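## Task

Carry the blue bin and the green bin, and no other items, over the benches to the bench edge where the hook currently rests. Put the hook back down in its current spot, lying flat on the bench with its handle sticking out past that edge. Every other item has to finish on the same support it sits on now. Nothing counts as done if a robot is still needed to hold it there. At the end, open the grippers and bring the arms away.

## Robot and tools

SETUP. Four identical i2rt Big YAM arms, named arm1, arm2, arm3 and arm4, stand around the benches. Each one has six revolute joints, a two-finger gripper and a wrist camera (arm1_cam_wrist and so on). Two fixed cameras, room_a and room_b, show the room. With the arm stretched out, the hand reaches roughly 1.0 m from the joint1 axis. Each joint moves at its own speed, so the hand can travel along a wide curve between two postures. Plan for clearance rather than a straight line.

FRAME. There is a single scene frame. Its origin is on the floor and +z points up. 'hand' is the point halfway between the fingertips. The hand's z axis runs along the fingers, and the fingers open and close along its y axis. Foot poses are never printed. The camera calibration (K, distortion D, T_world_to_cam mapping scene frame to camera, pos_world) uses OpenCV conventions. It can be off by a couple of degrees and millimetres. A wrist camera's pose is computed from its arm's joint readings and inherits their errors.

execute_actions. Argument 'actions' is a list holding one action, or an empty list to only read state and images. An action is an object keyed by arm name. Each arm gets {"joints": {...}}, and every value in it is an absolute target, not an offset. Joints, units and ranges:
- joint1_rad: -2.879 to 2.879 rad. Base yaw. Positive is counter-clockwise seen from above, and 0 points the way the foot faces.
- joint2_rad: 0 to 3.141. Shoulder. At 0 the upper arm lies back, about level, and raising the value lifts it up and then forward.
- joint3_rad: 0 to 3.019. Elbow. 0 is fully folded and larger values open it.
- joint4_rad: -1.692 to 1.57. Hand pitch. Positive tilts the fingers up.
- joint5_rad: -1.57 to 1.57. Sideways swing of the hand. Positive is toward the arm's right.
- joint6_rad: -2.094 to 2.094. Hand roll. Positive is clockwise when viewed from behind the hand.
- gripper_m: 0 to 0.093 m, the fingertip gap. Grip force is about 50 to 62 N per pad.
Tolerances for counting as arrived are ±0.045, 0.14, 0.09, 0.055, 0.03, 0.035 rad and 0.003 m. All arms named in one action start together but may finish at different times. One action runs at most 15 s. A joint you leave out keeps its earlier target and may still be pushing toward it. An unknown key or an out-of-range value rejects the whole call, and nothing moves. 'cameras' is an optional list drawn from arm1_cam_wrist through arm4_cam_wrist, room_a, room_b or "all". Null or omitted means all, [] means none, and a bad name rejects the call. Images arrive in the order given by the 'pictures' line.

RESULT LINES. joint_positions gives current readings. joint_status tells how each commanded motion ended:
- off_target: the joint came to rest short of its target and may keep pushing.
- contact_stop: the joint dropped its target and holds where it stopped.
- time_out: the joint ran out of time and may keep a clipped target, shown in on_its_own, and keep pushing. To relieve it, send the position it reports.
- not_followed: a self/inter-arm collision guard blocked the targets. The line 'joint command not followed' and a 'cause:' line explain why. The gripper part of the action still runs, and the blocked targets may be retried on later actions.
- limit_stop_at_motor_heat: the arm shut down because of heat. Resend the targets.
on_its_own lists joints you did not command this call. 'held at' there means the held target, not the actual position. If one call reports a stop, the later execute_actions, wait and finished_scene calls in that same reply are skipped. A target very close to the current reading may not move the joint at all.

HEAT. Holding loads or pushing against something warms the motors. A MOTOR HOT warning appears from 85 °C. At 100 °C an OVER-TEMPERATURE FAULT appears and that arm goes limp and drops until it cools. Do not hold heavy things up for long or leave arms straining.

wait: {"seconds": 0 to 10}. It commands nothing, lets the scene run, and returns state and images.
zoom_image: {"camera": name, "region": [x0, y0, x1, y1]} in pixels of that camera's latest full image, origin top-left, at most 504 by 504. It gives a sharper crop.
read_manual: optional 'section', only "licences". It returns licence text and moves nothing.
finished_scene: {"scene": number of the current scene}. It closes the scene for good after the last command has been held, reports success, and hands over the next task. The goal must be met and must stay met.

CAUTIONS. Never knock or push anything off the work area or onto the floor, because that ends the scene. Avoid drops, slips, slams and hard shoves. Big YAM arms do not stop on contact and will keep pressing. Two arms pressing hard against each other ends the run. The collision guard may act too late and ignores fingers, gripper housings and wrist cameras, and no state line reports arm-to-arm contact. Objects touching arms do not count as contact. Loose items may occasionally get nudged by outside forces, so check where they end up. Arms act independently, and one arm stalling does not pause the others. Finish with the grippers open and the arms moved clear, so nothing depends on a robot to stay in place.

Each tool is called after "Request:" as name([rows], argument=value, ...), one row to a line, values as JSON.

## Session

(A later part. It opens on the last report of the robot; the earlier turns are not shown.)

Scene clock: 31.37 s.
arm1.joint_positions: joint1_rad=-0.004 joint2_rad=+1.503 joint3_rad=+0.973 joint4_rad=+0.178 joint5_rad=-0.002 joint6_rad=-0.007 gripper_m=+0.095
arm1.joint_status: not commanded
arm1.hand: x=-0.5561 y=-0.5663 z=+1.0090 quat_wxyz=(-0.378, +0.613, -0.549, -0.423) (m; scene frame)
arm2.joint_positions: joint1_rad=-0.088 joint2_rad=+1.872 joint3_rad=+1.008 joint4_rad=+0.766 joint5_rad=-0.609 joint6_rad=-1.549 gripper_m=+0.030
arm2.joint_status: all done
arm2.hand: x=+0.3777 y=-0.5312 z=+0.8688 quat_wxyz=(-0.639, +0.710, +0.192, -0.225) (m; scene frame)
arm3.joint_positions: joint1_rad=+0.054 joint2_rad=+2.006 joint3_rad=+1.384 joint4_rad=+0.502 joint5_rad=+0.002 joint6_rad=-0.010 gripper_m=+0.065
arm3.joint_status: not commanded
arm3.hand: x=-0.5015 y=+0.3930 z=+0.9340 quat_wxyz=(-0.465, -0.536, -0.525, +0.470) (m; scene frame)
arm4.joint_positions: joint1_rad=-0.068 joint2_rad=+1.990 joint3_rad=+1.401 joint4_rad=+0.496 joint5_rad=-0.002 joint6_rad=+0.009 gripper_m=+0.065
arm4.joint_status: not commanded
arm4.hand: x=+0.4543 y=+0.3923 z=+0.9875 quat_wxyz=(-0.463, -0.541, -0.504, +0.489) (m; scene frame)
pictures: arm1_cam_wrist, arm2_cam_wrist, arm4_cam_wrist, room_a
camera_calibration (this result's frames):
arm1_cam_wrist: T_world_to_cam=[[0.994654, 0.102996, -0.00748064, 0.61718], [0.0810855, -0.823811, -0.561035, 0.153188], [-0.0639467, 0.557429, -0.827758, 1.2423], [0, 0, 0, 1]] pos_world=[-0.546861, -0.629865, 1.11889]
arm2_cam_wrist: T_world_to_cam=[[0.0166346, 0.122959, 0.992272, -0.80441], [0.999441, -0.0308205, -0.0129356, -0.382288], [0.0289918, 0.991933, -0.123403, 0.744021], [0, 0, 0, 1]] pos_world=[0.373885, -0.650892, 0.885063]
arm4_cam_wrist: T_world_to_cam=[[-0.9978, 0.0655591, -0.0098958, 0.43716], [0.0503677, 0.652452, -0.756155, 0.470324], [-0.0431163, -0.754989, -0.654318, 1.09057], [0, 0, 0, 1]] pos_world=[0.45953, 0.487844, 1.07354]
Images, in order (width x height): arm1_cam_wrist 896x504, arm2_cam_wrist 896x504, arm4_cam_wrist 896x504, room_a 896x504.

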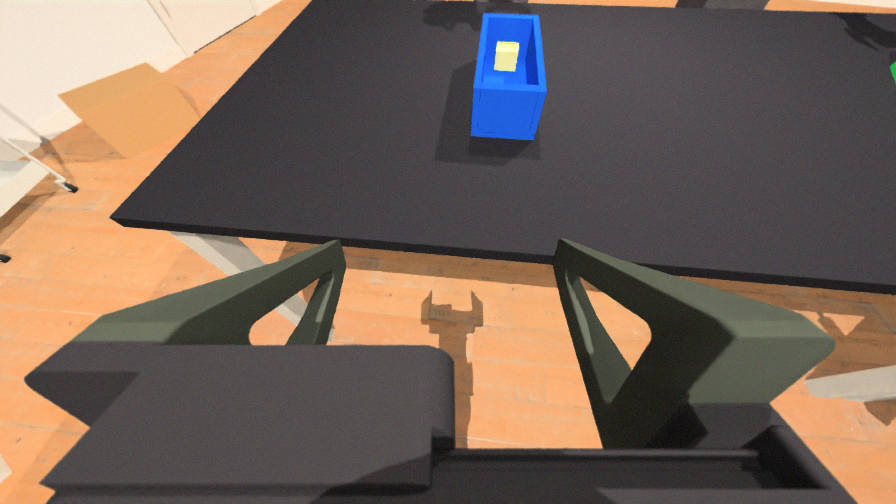

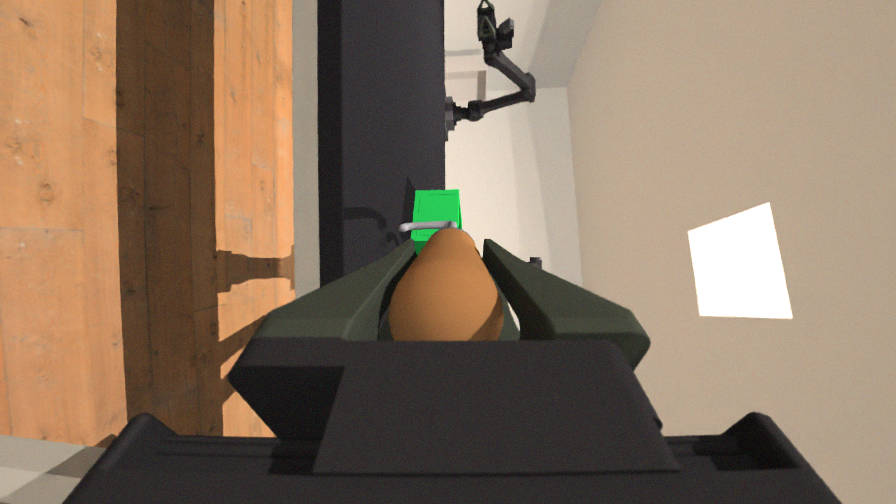

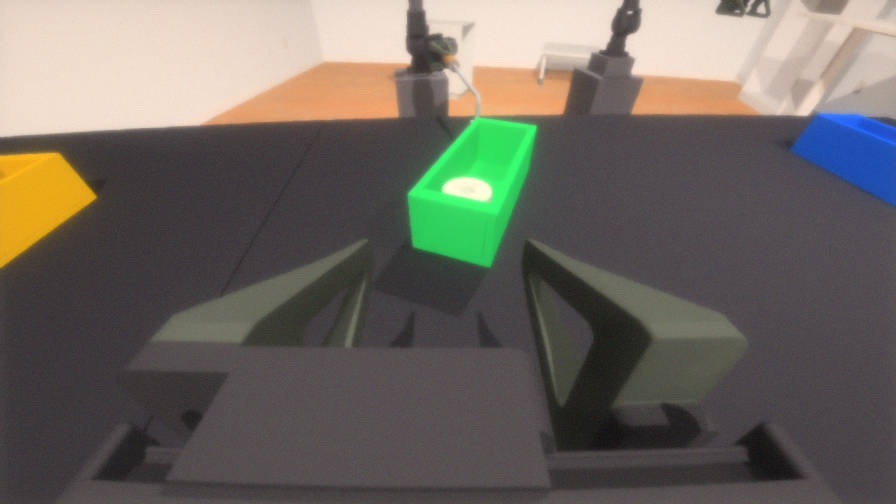

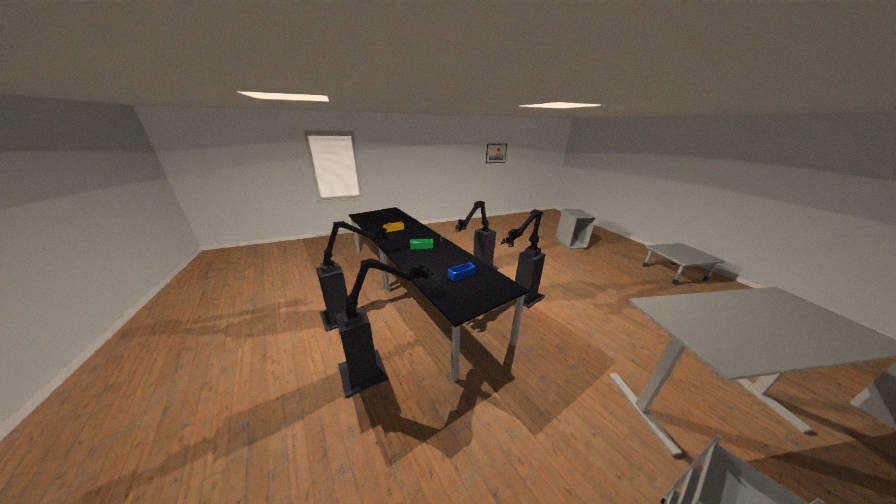

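Request:
execute_actions([
  {"arm2":{"joints":{"joint2_rad":1.9,"joint3_rad":1.45,"joint4_rad":0.55}}},
], cameras=[])

Request:
execute_actions([
  {"arm2":{"joints":{"joint1_rad":-0.075,"joint2_rad":2.1,"joint3_rad":1.78,"joint4_rad":0.47}}},
], cameras=[])

Request:
execute_actions([
  {"arm2":{"joints":{"joint2_rad":2.25,"joint4_rad":0.45}}},
], cameras=["arm4_cam_wrist"])

Request:
execute_actions([
  {"arm2":{"joints":{"joint2_rad":2.17,"joint3_rad":1.55,"joint4_rad":0.56}}},
], cameras=[])

Request:
execute_actions([
  {"arm2":{"joints":{"joint2_rad":2.07,"joint3_rad":1.36,"joint4_rad":0.65}}},
], cameras=[])

Request:
execute_actions([
  {"arm2":{"joints":{"joint2_rad":1.96,"joint3_rad":1.17,"joint4_rad":0.74}}},
], cameras=["arm2_cam_wrist","arm4_cam_wrist"])

Scene clock: 33.03 s.
arm1.joint_positions: joint1_rad=-0.004 joint2_rad=+1.503 joint3_rad=+0.973 joint4_rad=+0.178 joint5_rad=-0.002 joint6_rad=-0.007 gripper_m=+0.095
arm1.joint_status: not commanded
arm1.hand: x=-0.5561 y=-0.5663 z=+1.0090 quat_wxyz=(-0.378, +0.613, -0.549, -0.423) (m; scene frame)
arm2.joint_positions: joint1_rad=-0.088 joint2_rad=+1.923 joint3_rad=+1.376 joint4_rad=+0.531 joint5_rad=-0.609 joint6_rad=-1.552 gripper_m=+0.030
arm2.joint_status: all done
arm2.hand: x=+0.3783 y=-0.4347 z=+0.9692 quat_wxyz=(-0.668, +0.683, +0.202, -0.215) (m; scene frame)
arm3.joint_positions: joint1_rad=+0.054 joint2_rad=+2.006 joint3_rad=+1.384 joint4_rad=+0.502 joint5_rad=+0.002 joint6_rad=-0.010 gripper_m=+0.065
arm3.joint_status: not commanded
arm3.hand: x=-0.5015 y=+0.3930 z=+0.9340 quat_wxyz=(-0.465, -0.536, -0.525, +0.470) (m; scene frame)
arm4.joint_positions: joint1_rad=-0.068 joint2_rad=+1.990 joint3_rad=+1.401 joint4_rad=+0.496 joint5_rad=-0.002 joint6_rad=+0.009 gripper_m=+0.065
arm4.joint_status: not commanded
arm4.hand: x=+0.4543 y=+0.3923 z=+0.9875 quat_wxyz=(-0.463, -0.541, -0.504, +0.489) (m; scene frame)
pictures: none
No camera images: the call's "cameras" was empty. Leave "cameras" out to get every camera's image.

Scene clock: 35.30 s.
arm1.joint_positions: joint1_rad=-0.004 joint2_rad=+1.503 joint3_rad=+0.973 joint4_rad=+0.178 joint5_rad=-0.002 joint6_rad=-0.007 gripper_m=+0.095
arm1.joint_status: not commanded
arm1.hand: x=-0.5561 y=-0.5663 z=+1.0090 quat_wxyz=(-0.378, +0.613, -0.549, -0.423) (m; scene frame)
arm2.joint_positions: joint1_rad=-0.088 joint2_rad=+2.142 joint3_rad=+1.683 joint4_rad=+0.449 joint5_rad=-0.609 joint6_rad=-1.552 gripper_m=+0.030
arm2.joint_status: joint3_rad time_out (moved +0.307 of +0.404); the others done
arm2.on_its_own: joint3_rad reads +1.683 and still pushes toward +1.780 since a time_out
arm2.hand: x=+0.3785 y=-0.3511 z=+0.9498 quat_wxyz=(-0.670, +0.681, +0.203, -0.215) (m; scene frame)
arm3.joint_positions: joint1_rad=+0.054 joint2_rad=+2.006 joint3_rad=+1.384 joint4_rad=+0.502 joint5_rad=+0.002 joint6_rad=-0.010 gripper_m=+0.065
arm3.joint_status: not commanded
arm3.hand: x=-0.5015 y=+0.3930 z=+0.9340 quat_wxyz=(-0.465, -0.536, -0.525, +0.470) (m; scene frame)
arm4.joint_positions: joint1_rad=-0.068 joint2_rad=+1.990 joint3_rad=+1.401 joint4_rad=+0.496 joint5_rad=-0.002 joint6_rad=+0.009 gripper_m=+0.065
arm4.joint_status: not commanded
arm4.hand: x=+0.4543 y=+0.3923 z=+0.9875 quat_wxyz=(-0.463, -0.541, -0.504, +0.489) (m; scene frame)
pictures: none
No camera images: the call's "cameras" was empty. Leave "cameras" out to get every camera's image.

not run: a stop came earlier in this reply.

not run: a stop came earlier in this reply.

not run: a stop came earlier in this reply.

not run: a stop came earlier in this reply.

Request:
execute_actions([
  {"arm2":{"joints":{"joint2_rad":2.23,"joint4_rad":0.47}}},
], cameras=["arm4_cam_wrist"])

Request:
execute_actions([
  {"arm2":{"joints":{"joint2_rad":2.15,"joint3_rad":1.52,"joint4_rad":0.57}}},
], cameras=[])

Request:
execute_actions([
  {"arm2":{"joints":{"joint2_rad":2.06,"joint3_rad":1.36,"joint4_rad":0.65}}},
], cameras=[])

Request:
execute_actions([
  {"arm2":{"joints":{"joint2_rad":1.96,"joint3_rad":1.17,"joint4_rad":0.74}}},
], cameras=["arm2_cam_wrist","arm4_cam_wrist"])

Scene clock: 36.67 s.
arm1.joint_positions: joint1_rad=-0.004 joint2_rad=+1.503 joint3_rad=+0.973 joint4_rad=+0.178 joint5_rad=-0.002 joint6_rad=-0.007 gripper_m=+0.095
arm1.joint_status: not commanded
arm1.hand: x=-0.5561 y=-0.5663 z=+1.0090 quat_wxyz=(-0.378, +0.613, -0.549, -0.423) (m; scene frame)
arm2.joint_positions: joint1_rad=-0.088 joint2_rad=+2.256 joint3_rad=+1.701 joint4_rad=+0.459 joint5_rad=-0.610 joint6_rad=-1.566 gripper_m=+0.030
arm2.joint_status: all done
arm2.hand: x=+0.3788 y=-0.3396 z=+0.8678 quat_wxyz=(-0.642, +0.708, +0.198, -0.220) (m; scene frame)
arm3.joint_positions: joint1_rad=+0.054 joint2_rad=+2.006 joint3_rad=+1.384 joint4_rad=+0.502 joint5_rad=+0.002 joint6_rad=-0.010 gripper_m=+0.065
arm3.joint_status: not commanded
arm3.hand: x=-0.5015 y=+0.3930 z=+0.9340 quat_wxyz=(-0.465, -0.536, -0.525, +0.470) (m; scene frame)
arm4.joint_positions: joint1_rad=-0.068 joint2_rad=+1.990 joint3_rad=+1.401 joint4_rad=+0.496 joint5_rad=-0.002 joint6_rad=+0.009 gripper_m=+0.065
arm4.joint_status: not commanded
arm4.hand: x=+0.4543 y=+0.3923 z=+0.9875 quat_wxyz=(-0.463, -0.541, -0.504, +0.489) (m; scene frame)
pictures: arm4_cam_wrist
camera_calibration (this result's frames):
arm4_cam_wrist: T_world_to_cam=[[-0.9978, 0.0655591, -0.0098958, 0.43716], [0.0503677, 0.652452, -0.756155, 0.470324], [-0.0431163, -0.754989, -0.654318, 1.09057], [0, 0, 0, 1]] pos_world=[0.45953, 0.487844, 1.07354]
Images, in order (width x height): arm4_cam_wrist 896x504.

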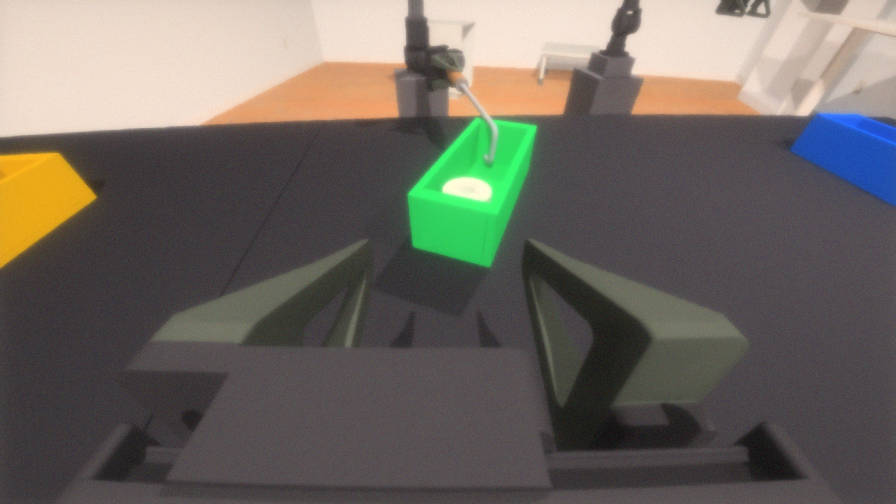

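Scene clock: 37.57 s.
arm1.joint_positions: joint1_rad=-0.004 joint2_rad=+1.503 joint3_rad=+0.973 joint4_rad=+0.178 joint5_rad=-0.002 joint6_rad=-0.007 gripper_m=+0.095
arm1.joint_status: not commanded
arm1.hand: x=-0.5561 y=-0.5663 z=+1.0090 quat_wxyz=(-0.378, +0.613, -0.549, -0.423) (m; scene frame)
arm2.joint_positions: joint1_rad=-0.087 joint2_rad=+2.171 joint3_rad=+1.532 joint4_rad=+0.543 joint5_rad=-0.606 joint6_rad=-1.567 gripper_m=+0.030
arm2.joint_status: all done
arm2.hand: x=+0.3786 y=-0.3797 z=+0.8649 quat_wxyz=(-0.642, +0.708, +0.198, -0.218) (m; scene frame)
arm3.joint_positions: joint1_rad=+0.054 joint2_rad=+2.006 joint3_rad=+1.384 joint4_rad=+0.502 joint5_rad=+0.002 joint6_rad=-0.010 gripper_m=+0.065
arm3.joint_status: not commanded
arm3.hand: x=-0.5015 y=+0.3930 z=+0.9340 quat_wxyz=(-0.465, -0.536, -0.525, +0.470) (m; scene frame)
arm4.joint_positions: joint1_rad=-0.068 joint2_rad=+1.990 joint3_rad=+1.401 joint4_rad=+0.496 joint5_rad=-0.002 joint6_rad=+0.009 gripper_m=+0.065
arm4.joint_status: not commanded
arm4.hand: x=+0.4543 y=+0.3923 z=+0.9875 quat_wxyz=(-0.463, -0.541, -0.504, +0.489) (m; scene frame)
pictures: none
No camera images: the call's "cameras" was empty. Leave "cameras" out to get every camera's image.

Scene clock: 38.37 s.
arm1.joint_positions: joint1_rad=-0.004 joint2_rad=+1.503 joint3_rad=+0.973 joint4_rad=+0.178 joint5_rad=-0.002 joint6_rad=-0.007 gripper_m=+0.095
arm1.joint_status: not commanded
arm1.hand: x=-0.5561 y=-0.5663 z=+1.0090 quat_wxyz=(-0.378, +0.613, -0.549, -0.423) (m; scene frame)
arm2.joint_positions: joint1_rad=-0.087 joint2_rad=+2.081 joint3_rad=+1.369 joint4_rad=+0.615 joint5_rad=-0.606 joint6_rad=-1.567 gripper_m=+0.030
arm2.joint_status: all done
arm2.hand: x=+0.3783 y=-0.4228 z=+0.8663 quat_wxyz=(-0.642, +0.708, +0.198, -0.218) (m; scene frame)
arm3.joint_positions: joint1_rad=+0.054 joint2_rad=+2.006 joint3_rad=+1.384 joint4_rad=+0.502 joint5_rad=+0.002 joint6_rad=-0.010 gripper_m=+0.065
arm3.joint_status: not commanded
arm3.hand: x=-0.5015 y=+0.3930 z=+0.9340 quat_wxyz=(-0.465, -0.536, -0.525, +0.470) (m; scene frame)
arm4.joint_positions: joint1_rad=-0.068 joint2_rad=+1.990 joint3_rad=+1.401 joint4_rad=+0.496 joint5_rad=-0.002 joint6_rad=+0.009 gripper_m=+0.065
arm4.joint_status: not commanded
arm4.hand: x=+0.4543 y=+0.3923 z=+0.9875 quat_wxyz=(-0.463, -0.541, -0.504, +0.489) (m; scene frame)
pictures: none
No camera images: the call's "cameras" was empty. Leave "cameras" out to get every camera's image.

Scene clock: 39.20 s.
arm1.joint_positions: joint1_rad=-0.004 joint2_rad=+1.503 joint3_rad=+0.973 joint4_rad=+0.178 joint5_rad=-0.002 joint6_rad=-0.007 gripper_m=+0.095
arm1.joint_status: not commanded
arm1.hand: x=-0.5561 y=-0.5663 z=+1.0090 quat_wxyz=(-0.378, +0.613, -0.549, -0.423) (m; scene frame)
arm2.joint_positions: joint1_rad=-0.087 joint2_rad=+1.979 joint3_rad=+1.178 joint4_rad=+0.705 joint5_rad=-0.606 joint6_rad=-1.567 gripper_m=+0.030
arm2.joint_status: all done
arm2.hand: x=+0.3778 y=-0.4776 z=+0.8652 quat_wxyz=(-0.642, +0.708, +0.198, -0.218) (m; scene frame)
arm3.joint_positions: joint1_rad=+0.054 joint2_rad=+2.006 joint3_rad=+1.384 joint4_rad=+0.502 joint5_rad=+0.002 joint6_rad=-0.010 gripper_m=+0.065
arm3.joint_status: not commanded
arm3.hand: x=-0.5015 y=+0.3930 z=+0.9340 quat_wxyz=(-0.465, -0.536, -0.525, +0.470) (m; scene frame)
arm4.joint_positions: joint1_rad=-0.068 joint2_rad=+1.990 joint3_rad=+1.401 joint4_rad=+0.496 joint5_rad=-0.002 joint6_rad=+0.009 gripper_m=+0.065
arm4.joint_status: not commanded
arm4.hand: x=+0.4543 y=+0.3923 z=+0.9875 quat_wxyz=(-0.463, -0.541, -0.504, +0.489) (m; scene frame)
pictures: arm2_cam_wrist, arm4_cam_wrist
camera_calibration (this result's frames):
arm2_cam_wrist: T_world_to_cam=[[0.00204279, 0.110096, 0.993919, -0.809444], [0.999512, -0.0312015, 0.00140187, -0.393425], [0.0311661, 0.993431, -0.110106, 0.678762], [0, 0, 0, 1]] pos_world=[0.373732, -0.597463, 0.879809]
arm4_cam_wrist: T_world_to_cam=[[-0.9978, 0.0655591, -0.0098958, 0.43716], [0.0503677, 0.652452, -0.756155, 0.470324], [-0.0431163, -0.754989, -0.654318, 1.09057], [0, 0, 0, 1]] pos_world=[0.45953, 0.487844, 1.07354]
Images, in order (width x height): arm2_cam_wrist 896x504, arm4_cam_wrist 896x504.

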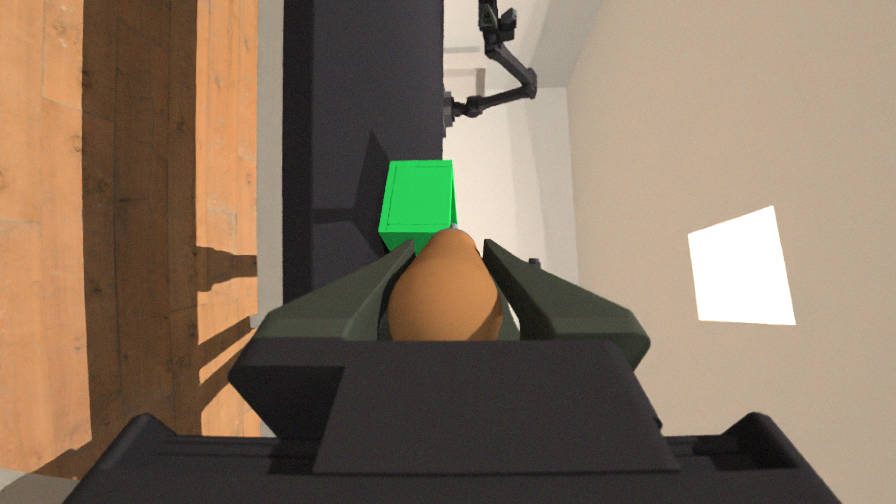

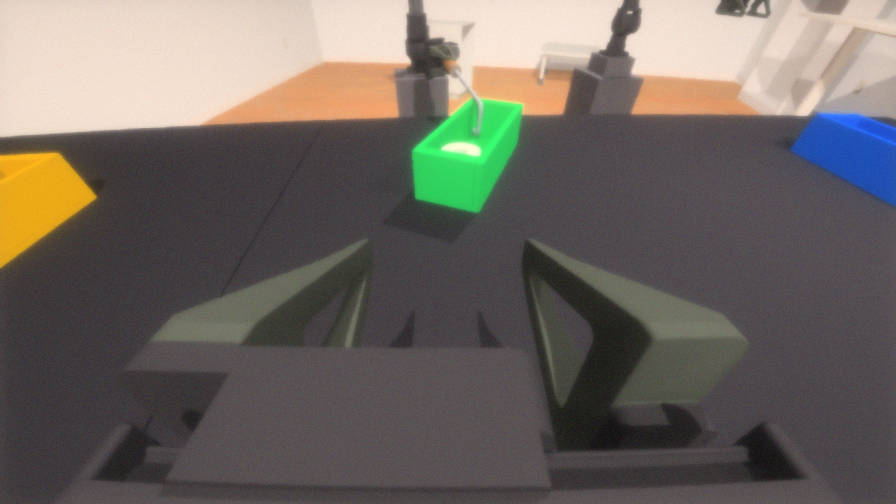

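Request:
execute_actions([
  {"arm2":{"joints":{"joint2_rad":1.85,"joint3_rad":0.98,"joint4_rad":0.82}}},
], cameras=[])

Request:
execute_actions([
  {"arm2":{"joints":{"joint2_rad":1.73,"joint3_rad":0.8,"joint4_rad":0.88}}},
], cameras=["arm2_cam_wrist","room_b","arm1_cam_wrist"])

Scene clock: 40.33 s.
arm1.joint_positions: joint1_rad=-0.004 joint2_rad=+1.503 joint3_rad=+0.973 joint4_rad=+0.178 joint5_rad=-0.002 joint6_rad=-0.007 gripper_m=+0.095
arm1.joint_status: not commanded
arm1.hand: x=-0.5561 y=-0.5663 z=+1.0090 quat_wxyz=(-0.378, +0.613, -0.549, -0.423) (m; scene frame)
arm2.joint_positions: joint1_rad=-0.087 joint2_rad=+1.867 joint3_rad=+0.985 joint4_rad=+0.783 joint5_rad=-0.607 joint6_rad=-1.567 gripper_m=+0.030
arm2.joint_status: all done
arm2.hand: x=+0.3772 y=-0.5379 z=+0.8656 quat_wxyz=(-0.641, +0.709, +0.198, -0.219) (m; scene frame)
arm3.joint_positions: joint1_rad=+0.054 joint2_rad=+2.006 joint3_rad=+1.384 joint4_rad=+0.502 joint5_rad=+0.002 joint6_rad=-0.010 gripper_m=+0.065
arm3.joint_status: not commanded
arm3.hand: x=-0.5015 y=+0.3930 z=+0.9340 quat_wxyz=(-0.465, -0.536, -0.525, +0.470) (m; scene frame)
arm4.joint_positions: joint1_rad=-0.068 joint2_rad=+1.990 joint3_rad=+1.401 joint4_rad=+0.496 joint5_rad=-0.002 joint6_rad=+0.009 gripper_m=+0.065
arm4.joint_status: not commanded
arm4.hand: x=+0.4543 y=+0.3923 z=+0.9875 quat_wxyz=(-0.463, -0.541, -0.504, +0.489) (m; scene frame)
pictures: none
No camera images: the call's "cameras" was empty. Leave "cameras" out to get every camera's image.

Scene clock: 41.17 s.
arm1.joint_positions: joint1_rad=-0.004 joint2_rad=+1.503 joint3_rad=+0.973 joint4_rad=+0.178 joint5_rad=-0.002 joint6_rad=-0.007 gripper_m=+0.095
arm1.joint_status: not commanded
arm1.hand: x=-0.5561 y=-0.5663 z=+1.0090 quat_wxyz=(-0.378, +0.613, -0.549, -0.423) (m; scene frame)
arm2.joint_positions: joint1_rad=-0.087 joint2_rad=+1.746 joint3_rad=+0.801 joint4_rad=+0.838 joint5_rad=-0.608 joint6_rad=-1.566 gripper_m=+0.030
arm2.joint_status: all done
arm2.hand: x=+0.3766 y=-0.5999 z=+0.8677 quat_wxyz=(-0.638, +0.711, +0.196, -0.220) (m; scene frame)
arm3.joint_positions: joint1_rad=+0.054 joint2_rad=+2.006 joint3_rad=+1.384 joint4_rad=+0.502 joint5_rad=+0.002 joint6_rad=-0.010 gripper_m=+0.065
arm3.joint_status: not commanded
arm3.hand: x=-0.5015 y=+0.3930 z=+0.9340 quat_wxyz=(-0.465, -0.536, -0.525, +0.470) (m; scene frame)
arm4.joint_positions: joint1_rad=-0.068 joint2_rad=+1.990 joint3_rad=+1.401 joint4_rad=+0.496 joint5_rad=-0.002 joint6_rad=+0.009 gripper_m=+0.065
arm4.joint_status: not commanded
arm4.hand: x=+0.4543 y=+0.3923 z=+0.9875 quat_wxyz=(-0.463, -0.541, -0.504, +0.489) (m; scene frame)
pictures: arm1_cam_wrist, arm2_cam_wrist, room_b
camera_calibration (this result's frames):
arm1_cam_wrist: T_world_to_cam=[[0.994654, 0.102996, -0.00748064, 0.61718], [0.0810855, -0.823811, -0.561035, 0.153188], [-0.0639467, 0.557429, -0.827758, 1.2423], [0, 0, 0, 1]] pos_world=[-0.546861, -0.629865, 1.11889]
arm2_cam_wrist: T_world_to_cam=[[0.00306556, 0.121729, 0.992559, -0.790684], [0.999544, -0.0301891, 0.000615319, -0.39479], [0.0300393, 0.992104, -0.121767, 0.810323], [0, 0, 0, 1]] pos_world=[0.372692, -0.719594, 0.883713]
Images, in order (width x height): arm1_cam_wrist 896x504, arm2_cam_wrist 896x504, room_b 896x504.

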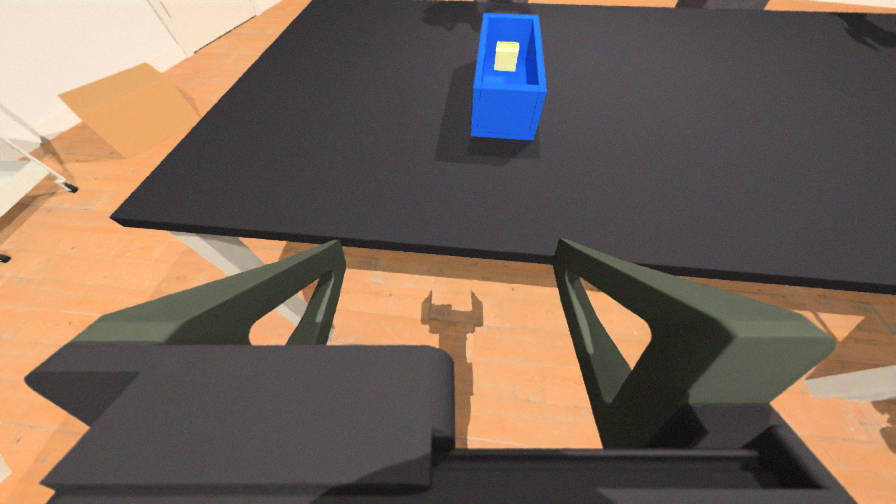

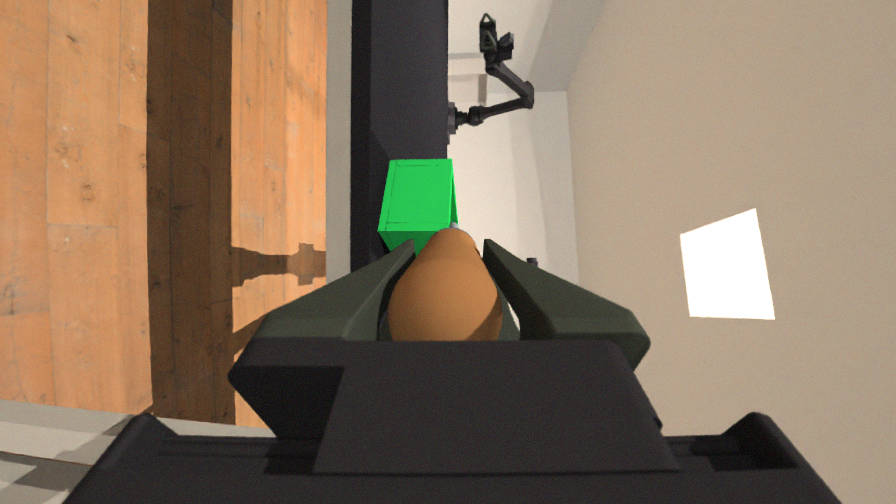

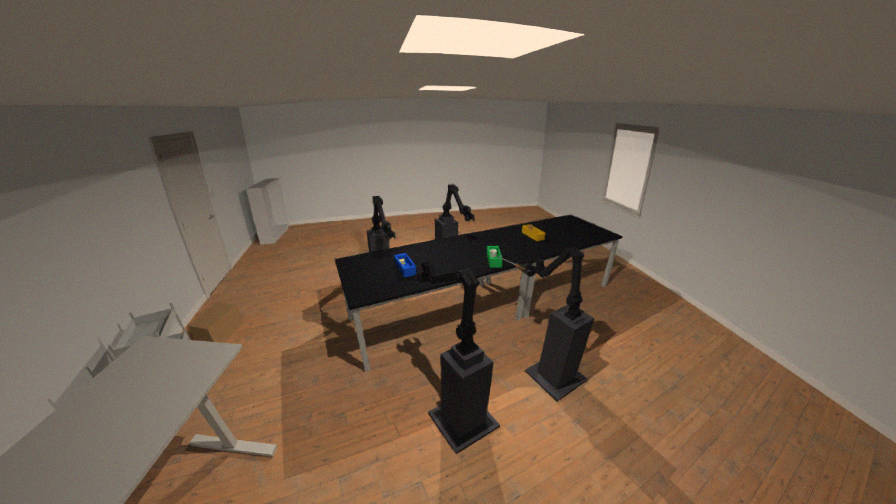

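Request:
execute_actions([
  {"arm2":{"joints":{"joint2_rad":1.6,"joint3_rad":1.0,"joint4_rad":0.8}},"arm1":{"joints":{"joint2_rad":1.2,"joint3_rad":0.7,"joint4_rad":0.4}}},
], cameras=[])

Request:
execute_actions([
  {"arm2":{"joints":{"joint1_rad":0.6,"joint2_rad":2.05,"joint3_rad":1.75,"joint4_rad":0.5,"joint5_rad":0.66,"joint6_rad":0}}},
], cameras=["room_b"])

Request:
execute_actions([
  {"arm2":{"joints":{"joint2_rad":2.3,"joint4_rad":0.66}}},
], cameras=["arm2_cam_wrist","room_b"])

Scene clock: 42.90 s.
arm1.joint_positions: joint1_rad=-0.004 joint2_rad=+1.189 joint3_rad=+0.701 joint4_rad=+0.382 joint5_rad=-0.002 joint6_rad=-0.007 gripper_m=+0.095
arm1.joint_status: all done
arm1.hand: x=-0.5452 y=-0.6635 z=+1.0777 quat_wxyz=(-0.444, +0.556, -0.498, -0.495) (m; scene frame)
arm2.joint_positions: joint1_rad=-0.087 joint2_rad=+1.613 joint3_rad=+0.938 joint4_rad=+0.772 joint5_rad=-0.610 joint6_rad=-1.551 gripper_m=+0.030
arm2.joint_status: all done
arm2.hand: x=+0.3758 y=-0.5745 z=+0.9970 quat_wxyz=(-0.705, +0.644, +0.215, -0.205) (m; scene frame)
arm3.joint_positions: joint1_rad=+0.054 joint2_rad=+2.006 joint3_rad=+1.384 joint4_rad=+0.502 joint5_rad=+0.002 joint6_rad=-0.010 gripper_m=+0.065
arm3.joint_status: not commanded
arm3.hand: x=-0.5015 y=+0.3930 z=+0.9340 quat_wxyz=(-0.465, -0.536, -0.525, +0.470) (m; scene frame)
arm4.joint_positions: joint1_rad=-0.068 joint2_rad=+1.990 joint3_rad=+1.401 joint4_rad=+0.496 joint5_rad=-0.002 joint6_rad=+0.009 gripper_m=+0.065
arm4.joint_status: not commanded
arm4.hand: x=+0.4543 y=+0.3923 z=+0.9875 quat_wxyz=(-0.463, -0.541, -0.504, +0.489) (m; scene frame)
pictures: none
No camera images: the call's "cameras" was empty. Leave "cameras" out to get every camera's image.

Scene clock: 45.07 s.
arm1.joint_positions: joint1_rad=-0.004 joint2_rad=+1.189 joint3_rad=+0.701 joint4_rad=+0.382 joint5_rad=-0.002 joint6_rad=-0.007 gripper_m=+0.095
arm1.joint_status: not commanded
arm1.hand: x=-0.5452 y=-0.6635 z=+1.0777 quat_wxyz=(-0.444, +0.556, -0.498, -0.495) (m; scene frame)
arm2.joint_positions: joint1_rad=+0.590 joint2_rad=+2.080 joint3_rad=+1.665 joint4_rad=+0.480 joint5_rad=+0.663 joint6_rad=-0.010 gripper_m=+0.030
arm2.joint_status: all done
arm2.hand: x=+0.0409 y=-0.4805 z=+0.9952 quat_wxyz=(-0.505, +0.482, -0.492, -0.521) (m; scene frame)
arm3.joint_positions: joint1_rad=+0.054 joint2_rad=+2.006 joint3_rad=+1.384 joint4_rad=+0.502 joint5_rad=+0.002 joint6_rad=-0.010 gripper_m=+0.065
arm3.joint_status: not commanded
arm3.hand: x=-0.5015 y=+0.3930 z=+0.9340 quat_wxyz=(-0.465, -0.536, -0.525, +0.470) (m; scene frame)
arm4.joint_positions: joint1_rad=-0.068 joint2_rad=+1.990 joint3_rad=+1.401 joint4_rad=+0.496 joint5_rad=-0.002 joint6_rad=+0.009 gripper_m=+0.065
arm4.joint_status: not commanded
arm4.hand: x=+0.4543 y=+0.3923 z=+0.9875 quat_wxyz=(-0.463, -0.541, -0.504, +0.489) (m; scene frame)
pictures: room_b
Images, in order (width x height): room_b 896x504.

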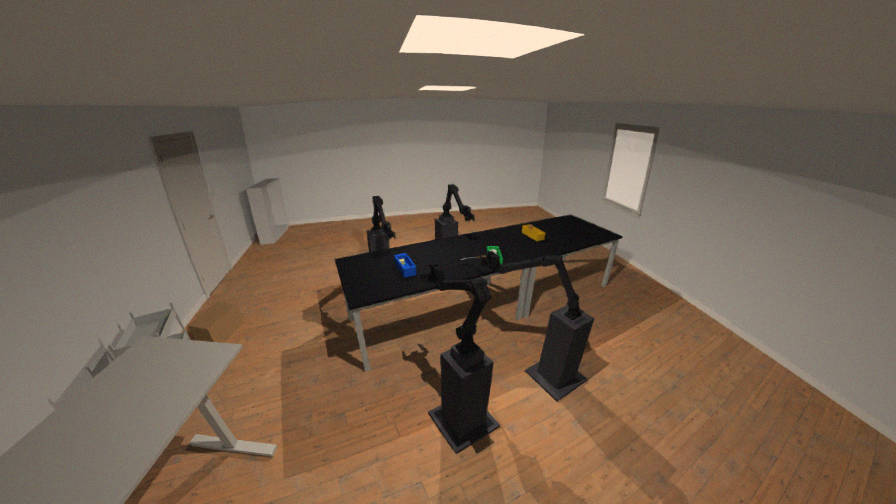

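Scene clock: 46.30 s.
arm1.joint_positions: joint1_rad=-0.004 joint2_rad=+1.189 joint3_rad=+0.701 joint4_rad=+0.382 joint5_rad=-0.002 joint6_rad=-0.007 gripper_m=+0.095
arm1.joint_status: not commanded
arm1.hand: x=-0.5452 y=-0.6635 z=+1.0777 quat_wxyz=(-0.444, +0.556, -0.498, -0.495) (m; scene frame)
arm2.joint_positions: joint1_rad=+0.591 joint2_rad=+2.321 joint3_rad=+1.688 joint4_rad=+0.633 joint5_rad=+0.662 joint6_rad=+0.003 gripper_m=+0.030
arm2.joint_status: all done
arm2.hand: x=+0.0266 y=-0.4628 z=+0.8429 quat_wxyz=(-0.498, +0.502, -0.498, -0.502) (m; scene frame)
arm3.joint_positions: joint1_rad=+0.054 joint2_rad=+2.006 joint3_rad=+1.384 joint4_rad=+0.502 joint5_rad=+0.002 joint6_rad=-0.010 gripper_m=+0.065
arm3.joint_status: not commanded
arm3.hand: x=-0.5015 y=+0.3930 z=+0.9340 quat_wxyz=(-0.465, -0.536, -0.525, +0.470) (m; scene frame)
arm4.joint_positions: joint1_rad=-0.068 joint2_rad=+1.990 joint3_rad=+1.401 joint4_rad=+0.496 joint5_rad=-0.002 joint6_rad=+0.009 gripper_m=+0.065
arm4.joint_status: not commanded
arm4.hand: x=+0.4543 y=+0.3923 z=+0.9875 quat_wxyz=(-0.463, -0.541, -0.504, +0.489) (m; scene frame)
pictures: arm2_cam_wrist, room_b
camera_calibration (this result's frames):
arm2_cam_wrist: T_world_to_cam=[[0.999808, 0.0178929, -0.00801832, -0.0129045], [0.00402692, -0.58761, -0.809135, 0.410221], [-0.0191894, 0.808947, -0.587569, 0.990968], [0, 0, 0, 1]] pos_world=[0.0302661, -0.560359, 0.914082]
Images, in order (width x height): arm2_cam_wrist 896x504, room_b 896x504.

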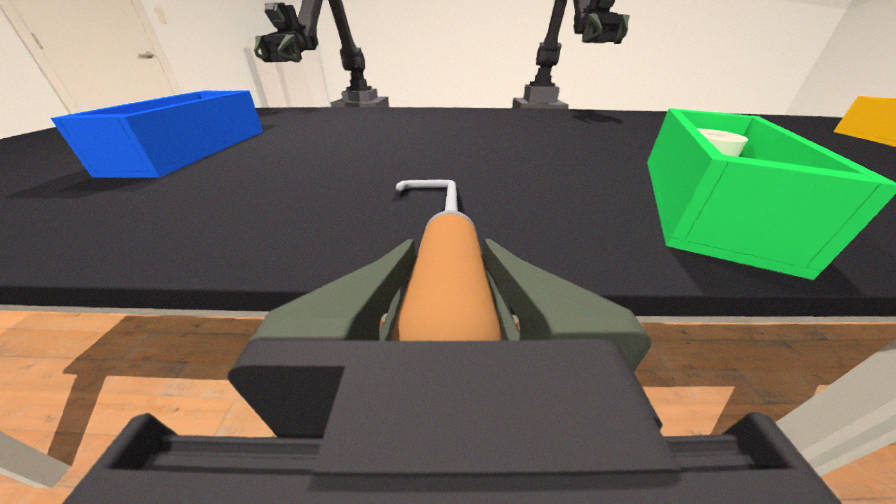

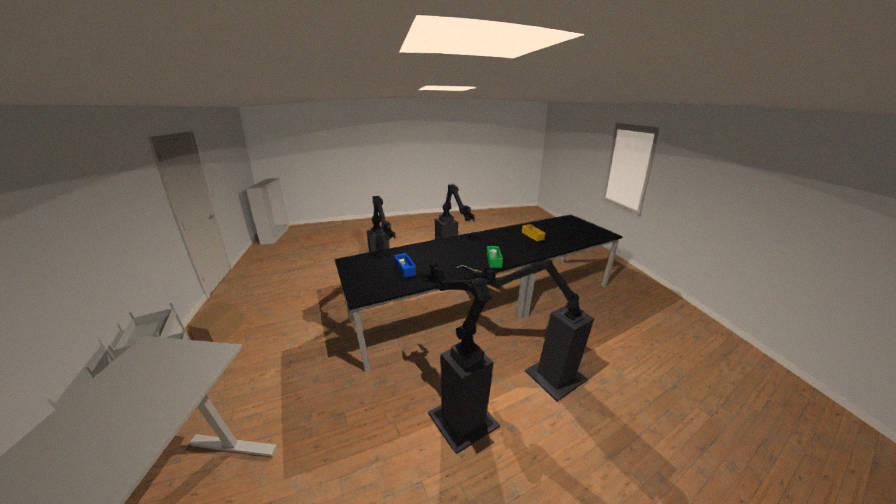

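Request:
execute_actions([
  {"arm2":{"joints":{"joint2_rad":2.44,"joint3_rad":1.85,"joint4_rad":0.71}}},
], cameras=["arm2_cam_wrist"])

Scene clock: 47.43 s.
arm1.joint_positions: joint1_rad=-0.004 joint2_rad=+1.189 joint3_rad=+0.701 joint4_rad=+0.382 joint5_rad=-0.002 joint6_rad=-0.007 gripper_m=+0.095
arm1.joint_status: not commanded
arm1.hand: x=-0.5452 y=-0.6635 z=+1.0777 quat_wxyz=(-0.444, +0.556, -0.498, -0.495) (m; scene frame)
arm2.joint_positions: joint1_rad=+0.591 joint2_rad=+2.437 joint3_rad=+1.786 joint4_rad=+0.690 joint5_rad=+0.661 joint6_rad=+0.003 gripper_m=+0.030
arm2.joint_status: all done
arm2.hand: x=+0.0140 y=-0.4468 z=+0.8087 quat_wxyz=(-0.500, +0.488, -0.496, -0.516) (m; scene frame)
arm3.joint_positions: joint1_rad=+0.054 joint2_rad=+2.006 joint3_rad=+1.384 joint4_rad=+0.502 joint5_rad=+0.002 joint6_rad=-0.010 gripper_m=+0.065
arm3.joint_status: not commanded
arm3.hand: x=-0.5015 y=+0.3930 z=+0.9340 quat_wxyz=(-0.465, -0.536, -0.525, +0.470) (m; scene frame)
arm4.joint_positions: joint1_rad=-0.068 joint2_rad=+1.990 joint3_rad=+1.401 joint4_rad=+0.496 joint5_rad=-0.002 joint6_rad=+0.009 gripper_m=+0.065
arm4.joint_status: not commanded
arm4.hand: x=+0.4543 y=+0.3923 z=+0.9875 quat_wxyz=(-0.463, -0.541, -0.504, +0.489) (m; scene frame)
pictures: arm2_cam_wrist
camera_calibration (this result's frames):
arm2_cam_wrist: T_world_to_cam=[[0.999305, 0.0194043, -0.0318126, 0.0191094], [-0.0153975, -0.562409, -0.826716, 0.417737], [-0.0339336, 0.826631, -0.56172, 0.944876], [0, 0, 0, 1]] pos_world=[0.019399, -0.546496, 0.876714]
Images, in order (width x height): arm2_cam_wrist 896x504.

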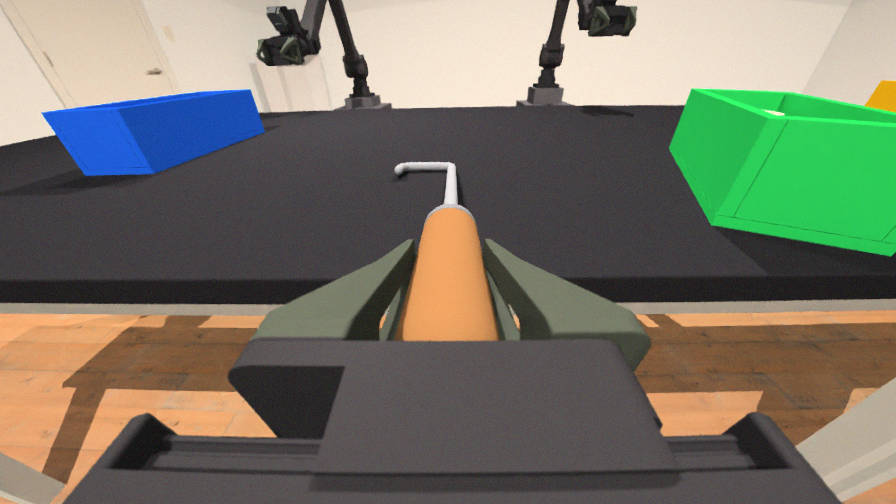

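Request:
execute_actions([
  {"arm2":{"joints":{"joint2_rad":2.475}}},
], cameras=["arm2_cam_wrist"])

Scene clock: 49.70 s.
arm1.joint_positions: joint1_rad=-0.004 joint2_rad=+1.189 joint3_rad=+0.701 joint4_rad=+0.382 joint5_rad=-0.002 joint6_rad=-0.007 gripper_m=+0.095
arm1.joint_status: not commanded
arm1.hand: x=-0.5452 y=-0.6635 z=+1.0777 quat_wxyz=(-0.444, +0.556, -0.498, -0.495) (m; scene frame)
arm2.joint_positions: joint1_rad=+0.591 joint2_rad=+2.444 joint3_rad=+1.786 joint4_rad=+0.694 joint5_rad=+0.661 joint6_rad=+0.003 gripper_m=+0.030
arm2.joint_status: all done
arm2.hand: x=+0.0142 y=-0.4470 z=+0.8033 quat_wxyz=(-0.500, +0.489, -0.496, -0.515) (m; scene frame)
arm3.joint_positions: joint1_rad=+0.054 joint2_rad=+2.006 joint3_rad=+1.384 joint4_rad=+0.502 joint5_rad=+0.002 joint6_rad=-0.010 gripper_m=+0.065
arm3.joint_status: not commanded
arm3.hand: x=-0.5015 y=+0.3930 z=+0.9340 quat_wxyz=(-0.465, -0.536, -0.525, +0.470) (m; scene frame)
arm4.joint_positions: joint1_rad=-0.068 joint2_rad=+1.990 joint3_rad=+1.401 joint4_rad=+0.496 joint5_rad=-0.002 joint6_rad=+0.009 gripper_m=+0.065
arm4.joint_status: not commanded
arm4.hand: x=+0.4543 y=+0.3923 z=+0.9875 quat_wxyz=(-0.463, -0.541, -0.504, +0.489) (m; scene frame)
pictures: arm2_cam_wrist
camera_calibration (this result's frames):
arm2_cam_wrist: T_world_to_cam=[[0.999371, 0.0193097, -0.029735, 0.0170481], [-0.0136439, -0.564632, -0.82523, 0.411007], [-0.0327243, 0.825117, -0.564014, 0.943204], [0, 0, 0, 1]] pos_world=[0.019436, -0.546515, 0.871662]
Images, in order (width x height): arm2_cam_wrist 896x504.

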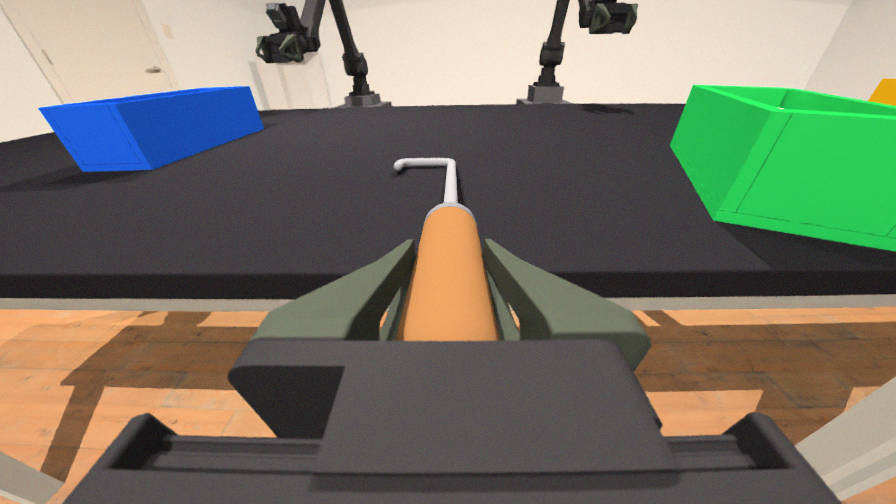

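Request:
execute_actions([
  {"arm2":{"joints":{"joint2_rad":2.51}}},
], cameras=["arm2_cam_wrist"])

Scene clock: 50.60 s.
arm1.joint_positions: joint1_rad=-0.004 joint2_rad=+1.189 joint3_rad=+0.701 joint4_rad=+0.382 joint5_rad=-0.002 joint6_rad=-0.007 gripper_m=+0.095
arm1.joint_status: not commanded
arm1.hand: x=-0.5452 y=-0.6635 z=+1.0777 quat_wxyz=(-0.444, +0.556, -0.498, -0.495) (m; scene frame)
arm2.joint_positions: joint1_rad=+0.591 joint2_rad=+2.483 joint3_rad=+1.796 joint4_rad=+0.698 joint5_rad=+0.661 joint6_rad=+0.003 gripper_m=+0.030
arm2.joint_status: all done
arm2.hand: x=+0.0139 y=-0.4466 z=+0.7766 quat_wxyz=(-0.499, +0.498, -0.497, -0.506) (m; scene frame)
arm3.joint_positions: joint1_rad=+0.054 joint2_rad=+2.006 joint3_rad=+1.384 joint4_rad=+0.502 joint5_rad=+0.002 joint6_rad=-0.010 gripper_m=+0.065
arm3.joint_status: not commanded
arm3.hand: x=-0.5015 y=+0.3930 z=+0.9340 quat_wxyz=(-0.465, -0.536, -0.525, +0.470) (m; scene frame)
arm4.joint_positions: joint1_rad=-0.068 joint2_rad=+1.990 joint3_rad=+1.401 joint4_rad=+0.496 joint5_rad=-0.002 joint6_rad=+0.009 gripper_m=+0.065
arm4.joint_status: not commanded
arm4.hand: x=+0.4543 y=+0.3923 z=+0.9875 quat_wxyz=(-0.463, -0.541, -0.504, +0.489) (m; scene frame)
pictures: arm2_cam_wrist
camera_calibration (this result's frames):
arm2_cam_wrist: T_world_to_cam=[[0.999708, 0.0188039, -0.0151826, 0.00492223], [-0.00145975, -0.580081, -0.814557, 0.373825], [-0.024124, 0.814342, -0.579884, 0.935177], [0, 0, 0, 1]] pos_world=[0.0181851, -0.544797, 0.846871]
Images, in order (width x height): arm2_cam_wrist 896x504.

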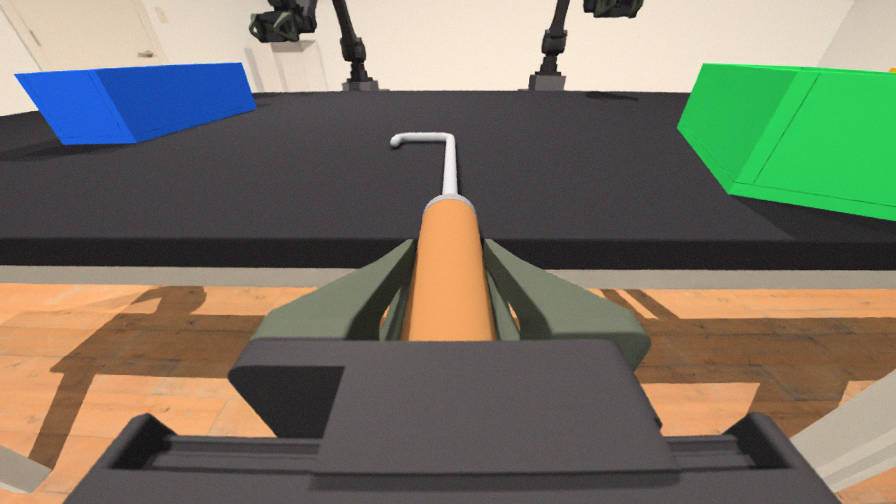

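Request:
execute_actions([
  {"arm2":{"joints":{"joint1_rad":0.56,"joint5_rad":0.635,"joint2_rad":2.535,"joint3_rad":1.94,"joint4_rad":0.66}}},
], cameras=["arm2_cam_wrist"])

Scene clock: 52.60 s.
arm1.joint_positions: joint1_rad=-0.004 joint2_rad=+1.189 joint3_rad=+0.701 joint4_rad=+0.382 joint5_rad=-0.002 joint6_rad=-0.007 gripper_m=+0.095
arm1.joint_status: not commanded
arm1.hand: x=-0.5452 y=-0.6635 z=+1.0777 quat_wxyz=(-0.444, +0.556, -0.498, -0.495) (m; scene frame)
arm2.joint_positions: joint1_rad=+0.594 joint2_rad=+2.493 joint3_rad=+1.817 joint4_rad=+0.689 joint5_rad=+0.667 joint6_rad=+0.003 gripper_m=+0.030
arm2.joint_status: joint3_rad time_out (moved +0.021 of +0.144); joint5_rad time_out (moved +0.006 of -0.026); the others done
arm2.on_its_own: joint3_rad reads +1.817 and still pushes toward +1.930 since a time_out; joint5_rad reads +0.667 and still pushes toward +0.635 since a time_out
arm2.hand: x=+0.0101 y=-0.4446 z=+0.7766 quat_wxyz=(-0.500, +0.497, -0.498, -0.506) (m; scene frame)
arm3.joint_positions: joint1_rad=+0.054 joint2_rad=+2.006 joint3_rad=+1.384 joint4_rad=+0.502 joint5_rad=+0.002 joint6_rad=-0.010 gripper_m=+0.065
arm3.joint_status: not commanded
arm3.hand: x=-0.5015 y=+0.3930 z=+0.9340 quat_wxyz=(-0.465, -0.536, -0.525, +0.470) (m; scene frame)
arm4.joint_positions: joint1_rad=-0.068 joint2_rad=+1.990 joint3_rad=+1.401 joint4_rad=+0.496 joint5_rad=-0.002 joint6_rad=+0.009 gripper_m=+0.065
arm4.joint_status: not commanded
arm4.hand: x=+0.4543 y=+0.3923 z=+0.9875 quat_wxyz=(-0.463, -0.541, -0.504, +0.489) (m; scene frame)
pictures: arm2_cam_wrist
camera_calibration (this result's frames):
arm2_cam_wrist: T_world_to_cam=[[0.999754, 0.0153892, -0.0159463, 0.00780799], [-0.00408196, -0.579372, -0.815053, 0.375697], [-0.0217819, 0.814918, -0.579167, 0.933137], [0, 0, 0, 1]] pos_world=[0.014053, -0.542881, 0.84678]
Images, in order (width x height): arm2_cam_wrist 896x504.

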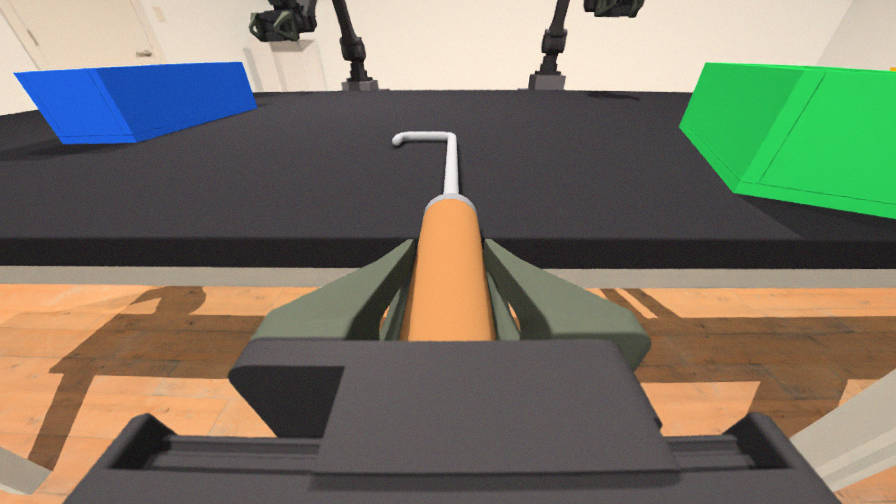

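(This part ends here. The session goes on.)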